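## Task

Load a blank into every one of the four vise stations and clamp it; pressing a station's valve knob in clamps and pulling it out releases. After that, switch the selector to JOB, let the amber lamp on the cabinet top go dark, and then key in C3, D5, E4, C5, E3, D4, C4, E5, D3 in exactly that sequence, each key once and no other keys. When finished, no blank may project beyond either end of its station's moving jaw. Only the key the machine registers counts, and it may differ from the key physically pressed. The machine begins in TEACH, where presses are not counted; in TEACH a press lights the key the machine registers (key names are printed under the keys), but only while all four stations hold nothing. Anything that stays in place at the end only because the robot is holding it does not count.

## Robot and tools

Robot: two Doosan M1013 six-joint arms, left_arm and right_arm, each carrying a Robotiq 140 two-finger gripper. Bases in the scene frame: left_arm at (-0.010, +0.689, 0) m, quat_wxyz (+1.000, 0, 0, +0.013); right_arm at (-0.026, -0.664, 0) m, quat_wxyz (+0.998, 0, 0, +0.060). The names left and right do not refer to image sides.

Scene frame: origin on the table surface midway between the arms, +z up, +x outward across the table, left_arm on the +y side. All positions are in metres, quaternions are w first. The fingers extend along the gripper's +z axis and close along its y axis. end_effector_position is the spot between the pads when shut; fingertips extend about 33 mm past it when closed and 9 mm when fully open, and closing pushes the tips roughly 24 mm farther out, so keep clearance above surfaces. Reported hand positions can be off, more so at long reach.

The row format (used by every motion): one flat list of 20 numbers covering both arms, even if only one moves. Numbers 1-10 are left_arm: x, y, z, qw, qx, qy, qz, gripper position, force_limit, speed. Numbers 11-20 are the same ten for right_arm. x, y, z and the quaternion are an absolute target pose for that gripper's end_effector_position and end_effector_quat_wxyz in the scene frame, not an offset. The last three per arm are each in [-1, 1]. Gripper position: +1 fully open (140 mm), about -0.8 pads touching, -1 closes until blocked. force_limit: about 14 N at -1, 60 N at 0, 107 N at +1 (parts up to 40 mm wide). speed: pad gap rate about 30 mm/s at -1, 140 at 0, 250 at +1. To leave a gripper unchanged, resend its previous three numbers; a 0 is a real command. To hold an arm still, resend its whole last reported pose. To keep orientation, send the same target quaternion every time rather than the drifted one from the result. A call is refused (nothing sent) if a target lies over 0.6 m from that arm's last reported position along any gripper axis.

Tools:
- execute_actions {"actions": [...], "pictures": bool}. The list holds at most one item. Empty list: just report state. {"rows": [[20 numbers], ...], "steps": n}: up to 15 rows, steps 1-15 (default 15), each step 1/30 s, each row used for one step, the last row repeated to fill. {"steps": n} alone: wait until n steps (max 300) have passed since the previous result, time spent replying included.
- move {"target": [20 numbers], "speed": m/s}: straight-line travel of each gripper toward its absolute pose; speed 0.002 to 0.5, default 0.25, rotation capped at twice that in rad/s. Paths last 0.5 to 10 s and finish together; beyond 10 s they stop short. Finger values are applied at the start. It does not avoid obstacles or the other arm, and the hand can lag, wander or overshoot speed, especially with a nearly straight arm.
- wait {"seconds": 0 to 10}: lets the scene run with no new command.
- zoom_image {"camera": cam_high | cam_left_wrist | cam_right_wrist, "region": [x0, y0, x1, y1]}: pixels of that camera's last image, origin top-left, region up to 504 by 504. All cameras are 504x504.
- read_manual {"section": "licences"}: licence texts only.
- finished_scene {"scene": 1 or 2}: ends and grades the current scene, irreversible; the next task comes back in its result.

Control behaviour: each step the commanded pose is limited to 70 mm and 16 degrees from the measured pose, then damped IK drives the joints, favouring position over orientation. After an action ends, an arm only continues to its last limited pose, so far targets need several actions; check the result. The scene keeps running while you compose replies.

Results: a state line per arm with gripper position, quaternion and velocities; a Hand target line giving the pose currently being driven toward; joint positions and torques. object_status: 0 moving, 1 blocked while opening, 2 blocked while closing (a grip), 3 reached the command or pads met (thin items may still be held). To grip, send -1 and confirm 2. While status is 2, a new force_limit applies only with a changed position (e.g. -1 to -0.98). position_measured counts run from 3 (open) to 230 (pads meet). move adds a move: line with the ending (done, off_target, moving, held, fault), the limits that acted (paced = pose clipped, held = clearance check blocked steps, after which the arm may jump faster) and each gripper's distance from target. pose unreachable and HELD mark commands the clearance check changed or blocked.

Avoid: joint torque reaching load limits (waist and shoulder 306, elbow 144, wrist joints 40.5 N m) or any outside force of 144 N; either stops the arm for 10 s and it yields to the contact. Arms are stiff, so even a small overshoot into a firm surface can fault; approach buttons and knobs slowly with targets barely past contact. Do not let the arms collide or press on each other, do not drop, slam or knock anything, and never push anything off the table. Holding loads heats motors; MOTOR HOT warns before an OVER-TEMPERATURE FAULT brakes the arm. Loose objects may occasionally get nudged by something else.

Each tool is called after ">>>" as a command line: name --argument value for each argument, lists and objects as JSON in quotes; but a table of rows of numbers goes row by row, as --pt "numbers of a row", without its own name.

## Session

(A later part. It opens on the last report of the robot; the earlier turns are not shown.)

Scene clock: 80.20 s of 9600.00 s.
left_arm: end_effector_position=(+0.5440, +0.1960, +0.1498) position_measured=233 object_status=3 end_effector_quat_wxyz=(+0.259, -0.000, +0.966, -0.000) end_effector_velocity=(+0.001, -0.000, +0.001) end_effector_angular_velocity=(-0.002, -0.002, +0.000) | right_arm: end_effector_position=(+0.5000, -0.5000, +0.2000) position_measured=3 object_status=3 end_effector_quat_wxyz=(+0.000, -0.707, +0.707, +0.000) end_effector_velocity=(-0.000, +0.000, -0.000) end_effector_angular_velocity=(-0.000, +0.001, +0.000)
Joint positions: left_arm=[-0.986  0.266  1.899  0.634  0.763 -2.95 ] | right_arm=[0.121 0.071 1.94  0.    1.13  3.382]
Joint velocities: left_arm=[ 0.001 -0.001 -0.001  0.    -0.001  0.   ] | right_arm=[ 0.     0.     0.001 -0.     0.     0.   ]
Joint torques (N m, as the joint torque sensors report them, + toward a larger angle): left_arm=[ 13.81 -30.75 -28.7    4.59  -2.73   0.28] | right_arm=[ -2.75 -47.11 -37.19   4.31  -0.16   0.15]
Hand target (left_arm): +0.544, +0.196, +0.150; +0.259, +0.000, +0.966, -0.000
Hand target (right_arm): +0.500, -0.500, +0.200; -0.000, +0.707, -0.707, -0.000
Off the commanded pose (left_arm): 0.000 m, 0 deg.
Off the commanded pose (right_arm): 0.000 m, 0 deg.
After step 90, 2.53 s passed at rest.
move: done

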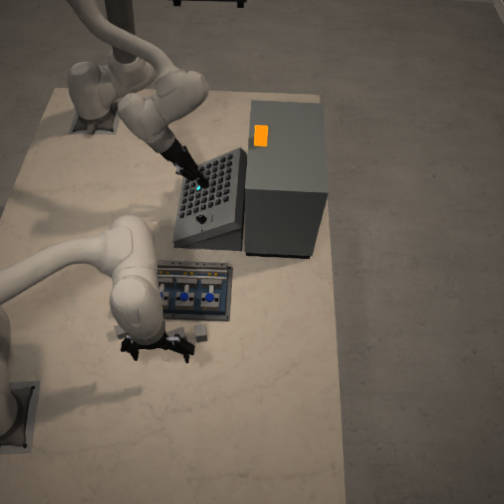

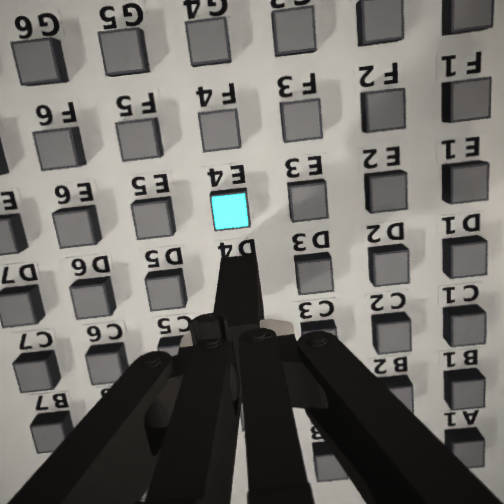

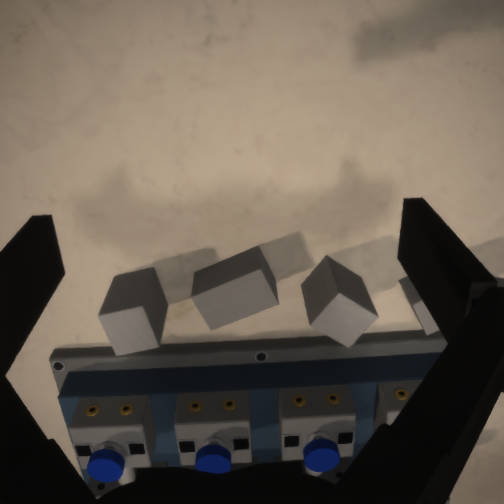

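>>> move --target '[0.5395,0.196,0.1574,0.2588,0,0.9659,0,-1,0,-0.5,0.5,-0.5,0.2,0,0.7071,-0.7071,0,1,0,0]' --speed 0.05

>>> move --target '[0.5395,0.23,0.1574,0.2588,0,0.9659,0,-1,0,-0.5,0.5,-0.5,0.2,0,0.7071,-0.7071,0,1,0,0]' --speed 0.05

>>> move --target '[0.5433,0.23,0.1508,0.2588,0,0.9659,0,-1,0,-0.5,0.5,-0.5,0.2,0,0.7071,-0.7071,0,1,0,0]' --speed 0.01

Scene clock: 88.47 s of 9600.00 s.
left_arm: end_effector_position=(+0.5395, +0.1960, +0.1574) position_measured=233 object_status=3 end_effector_quat_wxyz=(+0.259, -0.000, +0.966, +0.000) end_effector_velocity=(+0.000, -0.001, -0.000) end_effector_angular_velocity=(-0.002, +0.001, -0.000) | right_arm: end_effector_position=(+0.5000, -0.5000, +0.2000) position_measured=3 object_status=3 end_effector_quat_wxyz=(+0.000, -0.707, +0.707, +0.000) end_effector_velocity=(+0.000, -0.001, -0.000) end_effector_angular_velocity=(+0.000, +0.001, -0.002)
Joint positions: left_arm=[-0.992  0.255  1.897  0.627  0.776 -2.945] | right_arm=[0.121 0.071 1.94  0.    1.13  3.382]
Joint velocities: left_arm=[-0.     0.001 -0.001 -0.001 -0.001 -0.   ] | right_arm=[-0.002  0.001 -0.     0.     0.     0.   ]
Joint torques (N m, as the joint torque sensors report them, + toward a larger angle): left_arm=[  0.65 -61.06 -38.8    3.44   0.44   0.13] | right_arm=[ -2.15 -46.49 -38.14   4.22  -0.2   -0.04]
Hand target (left_arm): +0.540, +0.196, +0.157; +0.259, -0.000, +0.966, +0.000
Hand target (right_arm): +0.500, -0.500, +0.200; -0.000, +0.707, -0.707, -0.000
Off the commanded pose (left_arm): 0.000 m, 0 deg.
Off the commanded pose (right_arm): 0.000 m, 0 deg.
After step 90, 4.57 s passed at rest.
move: done

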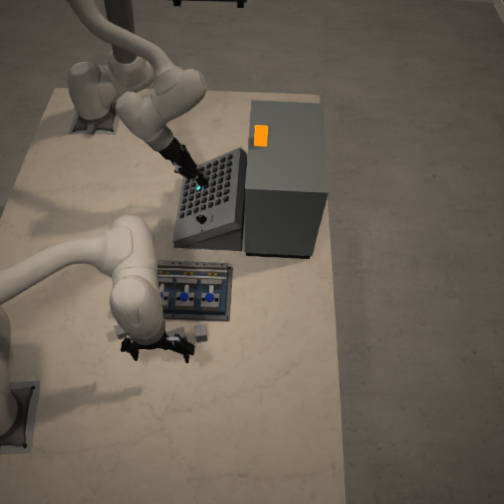

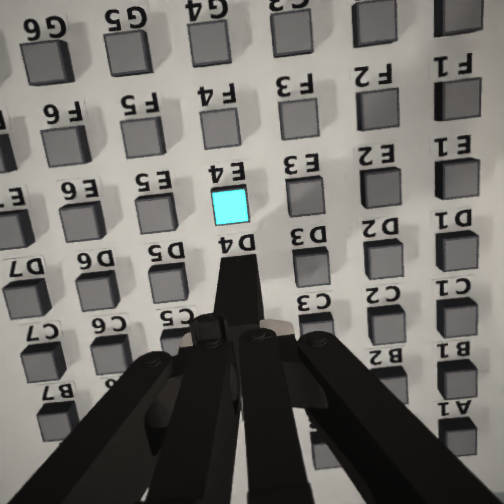

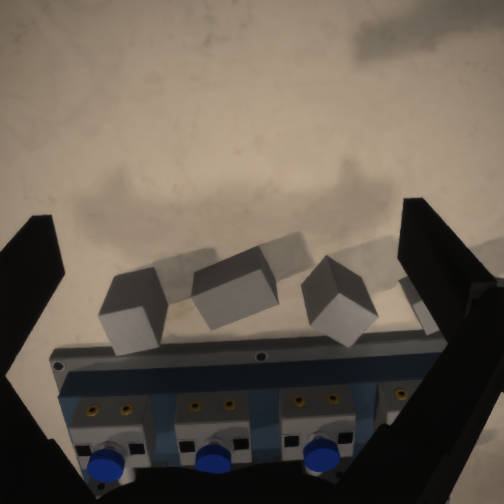

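Scene clock: 89.40 s of 9600.00 s.
left_arm: end_effector_position=(+0.5396, +0.2300, +0.1574) position_measured=233 object_status=3 end_effector_quat_wxyz=(+0.259, +0.000, +0.966, +0.000) end_effector_velocity=(-0.001, -0.000, -0.001) end_effector_angular_velocity=(-0.002, +0.002, +0.001) | right_arm: end_effector_position=(+0.5000, -0.5000, +0.2000) position_measured=3 object_status=3 end_effector_quat_wxyz=(+0.000, -0.707, +0.707, +0.000) end_effector_velocity=(+0.000, -0.000, +0.000) end_effector_angular_velocity=(+0.000, -0.000, -0.001)
Joint positions: left_arm=[-0.96   0.217  1.947  0.629  0.751 -2.923] | right_arm=[0.121 0.071 1.94  0.    1.13  3.382]
Joint velocities: left_arm=[ 0.     0.     0.001 -0.003 -0.001  0.   ] | right_arm=[-0.001 -0.    -0.     0.     0.     0.   ]
Joint torques (N m, as the joint torque sensors report them, + toward a larger angle): left_arm=[  0.5  -57.41 -38.13   3.41   0.14   0.12] | right_arm=[ -2.52 -47.2  -37.98   4.31   0.02   0.24]
Hand target (left_arm): +0.540, +0.230, +0.157; +0.259, +0.000, +0.966, +0.000
Hand target (right_arm): +0.500, -0.500, +0.200; +0.000, +0.707, -0.707, -0.000
Off the commanded pose (left_arm): 0.000 m, 0 deg.
Off the commanded pose (right_arm): 0.000 m, 0 deg.
move: done

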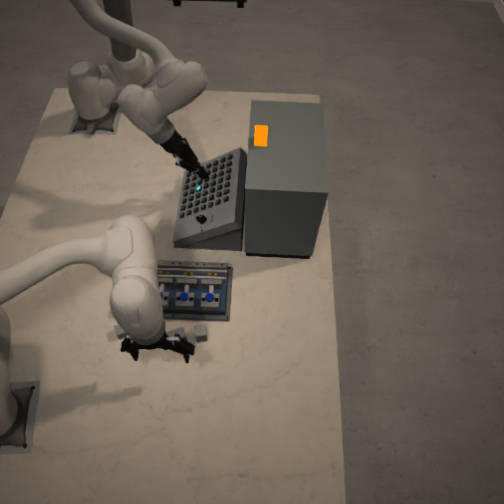

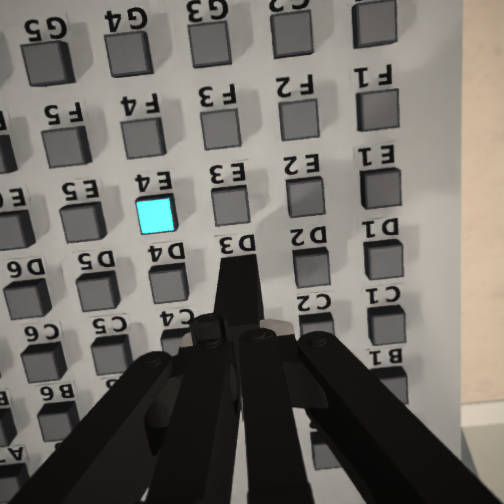

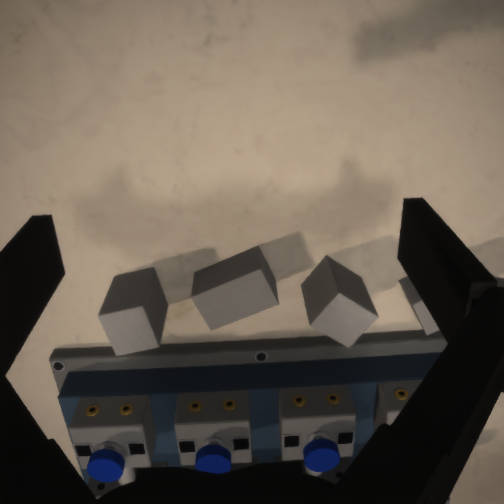

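Scene clock: 90.37 s of 9600.00 s.
left_arm: end_effector_position=(+0.5433, +0.2300, +0.1508) position_measured=233 object_status=3 end_effector_quat_wxyz=(+0.259, +0.000, +0.966, -0.000) end_effector_velocity=(+0.001, -0.001, -0.001) end_effector_angular_velocity=(+0.001, -0.001, -0.002) | right_arm: end_effector_position=(+0.5000, -0.5000, +0.2000) position_measured=3 object_status=3 end_effector_quat_wxyz=(+0.000, -0.707, +0.707, +0.000) end_effector_velocity=(-0.000, +0.001, +0.000) end_effector_angular_velocity=(+0.000, -0.000, +0.001)
Joint positions: left_arm=[-0.955  0.227  1.949  0.636  0.739 -2.928] | right_arm=[0.121 0.071 1.94  0.    1.13  3.382]
Joint velocities: left_arm=[-0.001  0.002 -0.002  0.002 -0.    -0.   ] | right_arm=[ 0.001 -0.    -0.    -0.    -0.     0.   ]
Joint torques (N m, as the joint torque sensors report them, + toward a larger angle): left_arm=[  1.   -55.96 -36.6    3.07   0.51   0.2 ] | right_arm=[ -1.62 -46.25 -38.25   4.25   0.04   0.29]
Hand target (left_arm): +0.543, +0.230, +0.151; +0.259, +0.000, +0.966, -0.000
Hand target (right_arm): +0.500, -0.500, +0.200; +0.000, +0.707, -0.707, -0.000
Off the commanded pose (left_arm): 0.000 m, 0 deg.
Off the commanded pose (right_arm): 0.000 m, 0 deg.
move: done

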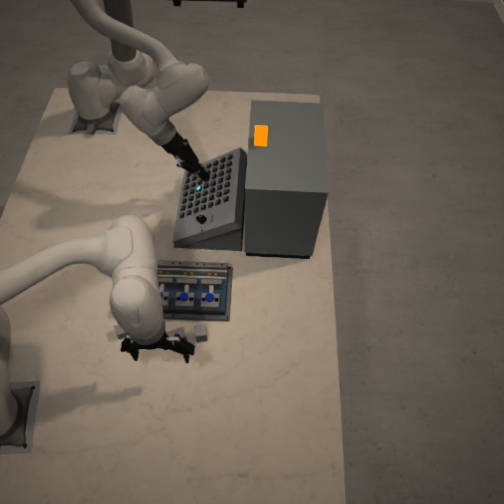

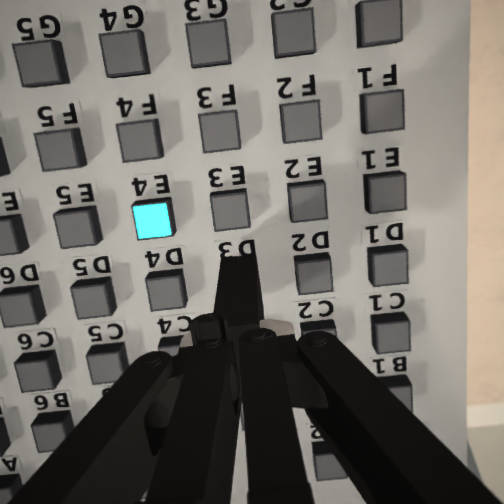

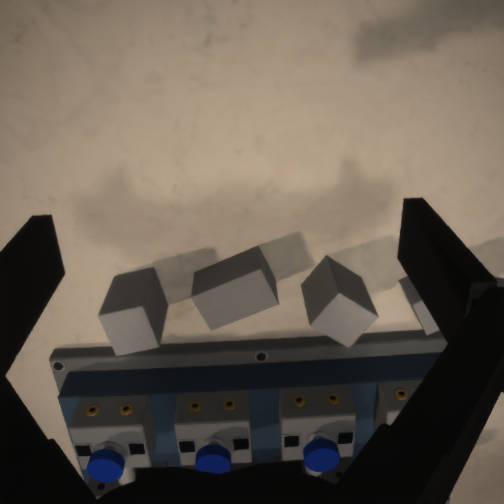

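>>> move --target '[0.5437,0.23,0.1501,0.2588,0,0.9659,0,-1,0,-0.5,0.5,-0.5,0.2,0,0.7071,-0.7071,0,1,0,0]' --speed 0.01

Scene clock: 94.03 s of 9600.00 s.
left_arm: end_effector_position=(+0.5437, +0.2300, +0.1501) position_measured=233 object_status=3 end_effector_quat_wxyz=(+0.259, -0.000, +0.966, -0.000) end_effector_velocity=(-0.000, +0.000, +0.000) end_effector_angular_velocity=(-0.000, +0.000, +0.000) | right_arm: end_effector_position=(+0.5000, -0.5000, +0.2000) position_measured=3 object_status=3 end_effector_quat_wxyz=(+0.000, -0.707, +0.707, +0.000) end_effector_velocity=(+0.000, -0.000, -0.000) end_effector_angular_velocity=(-0.000, +0.000, -0.000)
Joint positions: left_arm=[-0.954  0.228  1.949  0.637  0.738 -2.928] | right_arm=[0.121 0.071 1.94  0.    1.13  3.382]
Joint velocities: left_arm=[ 0.    -0.     0.    -0.001  0.     0.   ] | right_arm=[-0.     0.001 -0.    -0.     0.     0.   ]
Joint torques (N m, as the joint torque sensors report them, + toward a larger angle): left_arm=[  1.74 -51.79 -34.82   3.15   0.23   0.13] | right_arm=[ -1.57 -46.21 -37.34   4.12  -0.13   0.26]
Hand target (left_arm): +0.544, +0.230, +0.150; +0.259, +0.000, +0.966, -0.000
Hand target (right_arm): +0.500, -0.500, +0.200; +0.000, +0.707, -0.707, -0.000
Off the commanded pose (left_arm): 0.000 m, 0 deg.
Off the commanded pose (right_arm): 0.000 m, 0 deg.
move: done

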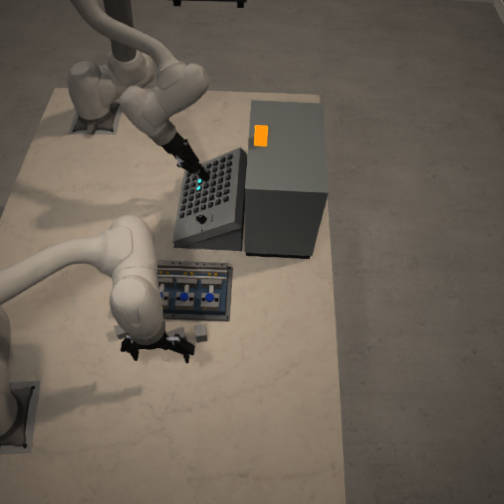

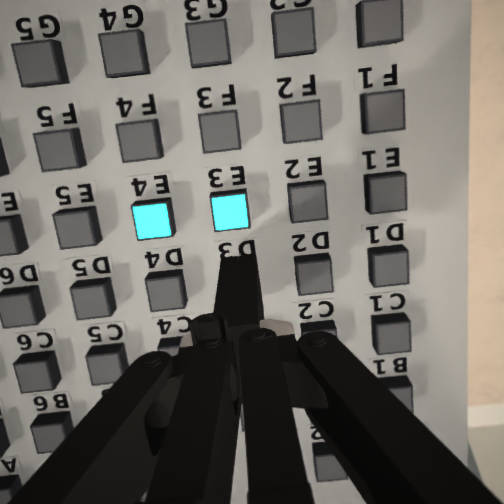

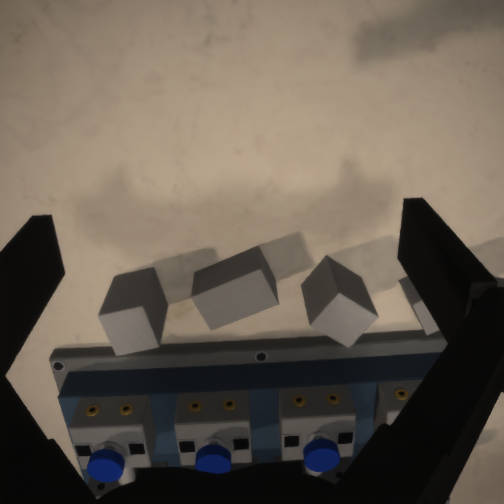

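D3→E3. Next C3.

>>> move --target '[0.5385,0.23,0.159,0.2588,0,0.9659,0,-1,0,-0.5,0.5,-0.5,0.2,0,0.7071,-0.7071,0,1,0,0]' --speed 0.05

>>> move --target '[0.568,0.23,0.176,0.2588,0,0.9659,0,-1,0,-0.5,0.5,-0.5,0.2,0,0.7071,-0.7071,0,1,0,0]' --speed 0.05

>>> move --target '[0.5722,0.23,0.1686,0.2588,0,0.9659,0,-1,0,-0.5,0.5,-0.5,0.2,0,0.7071,-0.7071,0,1,0,0]' --speed 0.01

Scene clock: 100.50 s of 9600.00 s.
left_arm: end_effector_position=(+0.5385, +0.2300, +0.1590) position_measured=233 object_status=3 end_effector_quat_wxyz=(+0.259, -0.000, +0.966, +0.000) end_effector_velocity=(+0.000, -0.001, +0.002) end_effector_angular_velocity=(-0.004, -0.001, +0.000) | right_arm: end_effector_position=(+0.5000, -0.5000, +0.2000) position_measured=3 object_status=3 end_effector_quat_wxyz=(+0.000, -0.707, +0.707, +0.000) end_effector_velocity=(+0.000, -0.001, +0.000) end_effector_angular_velocity=(-0.000, -0.000, -0.001)
Joint positions: left_arm=[-0.961  0.215  1.947  0.628  0.754 -2.922] | right_arm=[0.121 0.071 1.94  0.    1.13  3.382]
Joint velocities: left_arm=[-0.    -0.002 -0.001 -0.001 -0.     0.   ] | right_arm=[-0.001 -0.     0.    -0.     0.     0.   ]
Joint torques (N m, as the joint torque sensors report them, + toward a larger angle): left_arm=[  0.5  -57.24 -38.47   3.37   0.2    0.17] | right_arm=[ -1.06 -46.27 -38.05   4.46  -0.02   0.26]
Hand target (left_arm): +0.539, +0.230, +0.159; +0.259, -0.000, +0.966, +0.000
Hand target (right_arm): +0.500, -0.500, +0.200; +0.000, +0.707, -0.707, -0.000
Off the commanded pose (left_arm): 0.000 m, 0 deg.
Off the commanded pose (right_arm): 0.000 m, 0 deg.
After step 90, 2.77 s passed at rest.
move: done

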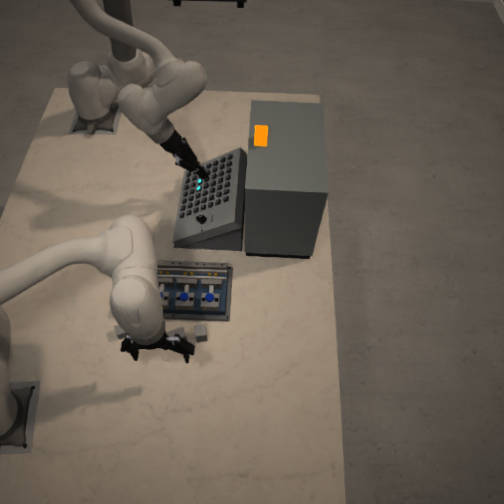

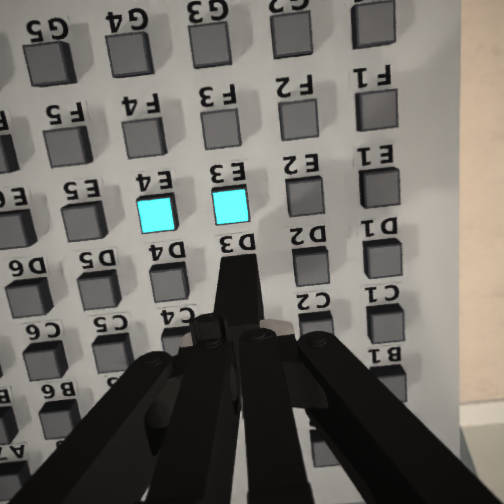

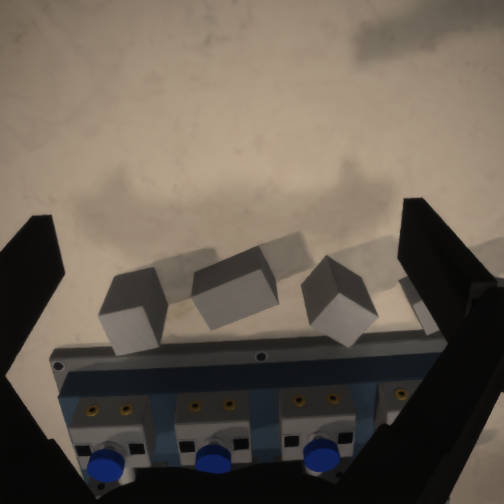

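Scene clock: 101.47 s of 9600.00 s.
left_arm: end_effector_position=(+0.5680, +0.2300, +0.1760) position_measured=233 object_status=3 end_effector_quat_wxyz=(+0.259, -0.000, +0.966, +0.000) end_effector_velocity=(+0.001, -0.000, +0.001) end_effector_angular_velocity=(+0.002, -0.001, -0.000) | right_arm: end_effector_position=(+0.5000, -0.5000, +0.2000) position_measured=3 object_status=3 end_effector_quat_wxyz=(+0.000, -0.707, +0.707, +0.000) end_effector_velocity=(-0.000, -0.000, +0.000) end_effector_angular_velocity=(-0.000, +0.000, -0.000)
Joint positions: left_arm=[-0.923  0.227  1.895  0.597  0.768 -2.851] | right_arm=[0.121 0.071 1.94  0.    1.13  3.382]
Joint velocities: left_arm=[ 0.     0.001 -0.003  0.001  0.002  0.001] | right_arm=[-0.001 -0.     0.     0.     0.    -0.   ]
Joint torques (N m, as the joint torque sensors report them, + toward a larger angle): left_arm=[ -0.27 -58.63 -38.84   3.61   0.2    0.1 ] | right_arm=[ -2.47 -47.75 -38.12   4.22  -0.26   0.28]
Hand target (left_arm): +0.568, +0.230, +0.176; +0.259, -0.000, +0.966, +0.000
Hand target (right_arm): +0.500, -0.500, +0.200; +0.000, +0.707, -0.707, -0.000
Off the commanded pose (left_arm): 0.000 m, 0 deg.
Off the commanded pose (right_arm): 0.000 m, 0 deg.
move: done

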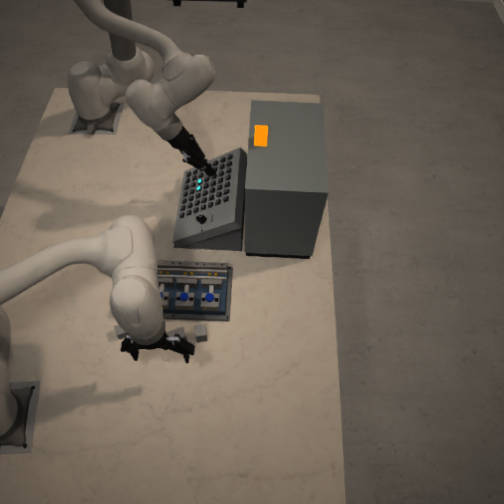

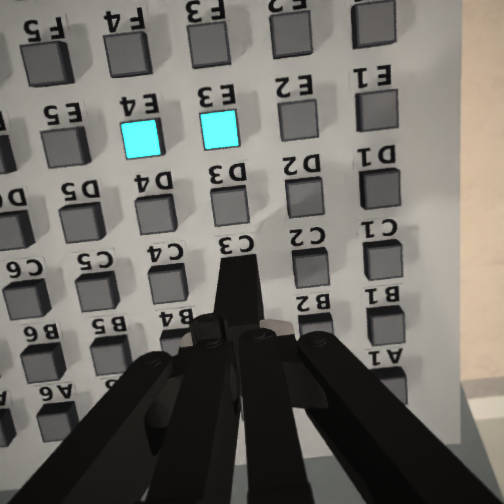

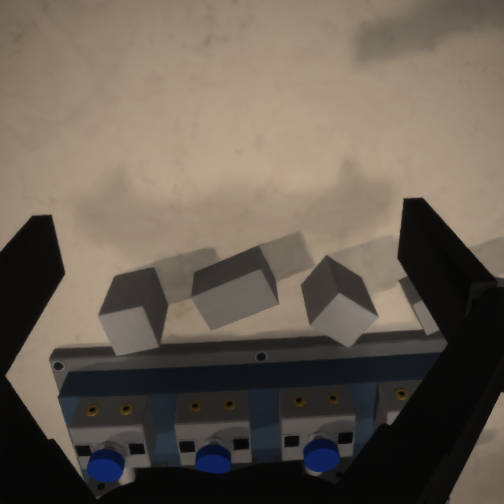

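Scene clock: 102.53 s of 9600.00 s.
left_arm: end_effector_position=(+0.5722, +0.2300, +0.1687) position_measured=233 object_status=3 end_effector_quat_wxyz=(+0.259, +0.000, +0.966, -0.000) end_effector_velocity=(+0.001, +0.001, -0.000) end_effector_angular_velocity=(+0.001, -0.001, -0.001) | right_arm: end_effector_position=(+0.5000, -0.5000, +0.2000) position_measured=3 object_status=3 end_effector_quat_wxyz=(+0.000, -0.707, +0.707, +0.000) end_effector_velocity=(+0.000, +0.000, +0.000) end_effector_angular_velocity=(+0.000, -0.000, -0.000)
Joint positions: left_arm=[-0.917  0.237  1.897  0.603  0.755 -2.855] | right_arm=[0.121 0.071 1.94  0.    1.13  3.382]
Joint velocities: left_arm=[ 0.001 -0.     0.001  0.003 -0.001 -0.   ] | right_arm=[ 0.001 -0.    -0.     0.     0.     0.   ]
Joint torques (N m, as the joint torque sensors report them, + toward a larger angle): left_arm=[  2.96 -51.95 -35.83   3.5   -0.07   0.19] | right_arm=[ -2.16 -46.84 -37.76   4.22  -0.19   0.15]
Hand target (left_arm): +0.572, +0.230, +0.169; +0.259, +0.000, +0.966, -0.000
Hand target (right_arm): +0.500, -0.500, +0.200; +0.000, +0.707, -0.707, -0.000
Off the commanded pose (left_arm): 0.000 m, 0 deg.
Off the commanded pose (right_arm): 0.000 m, 0 deg.
move: done

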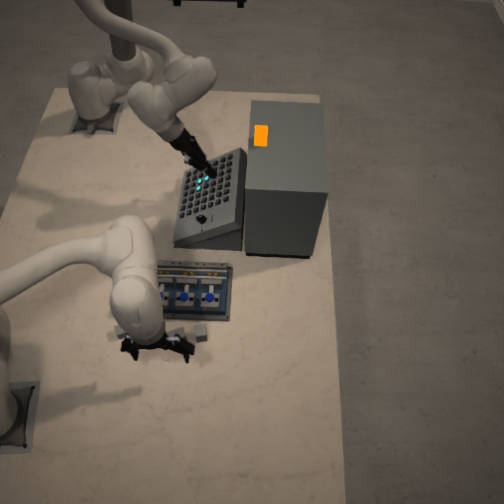

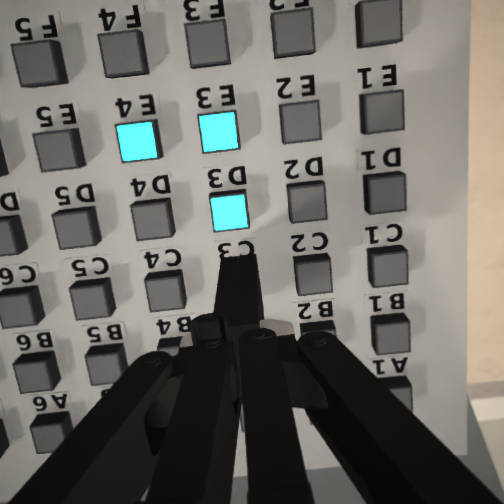

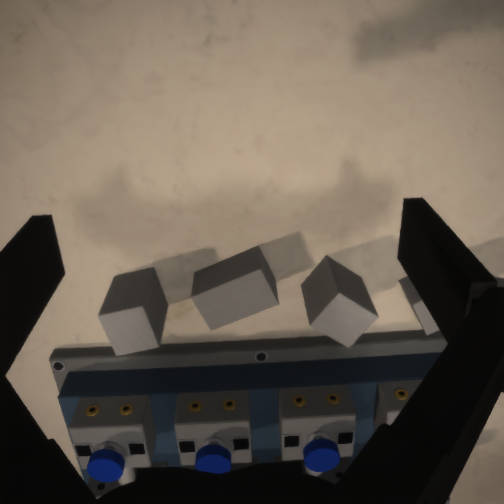

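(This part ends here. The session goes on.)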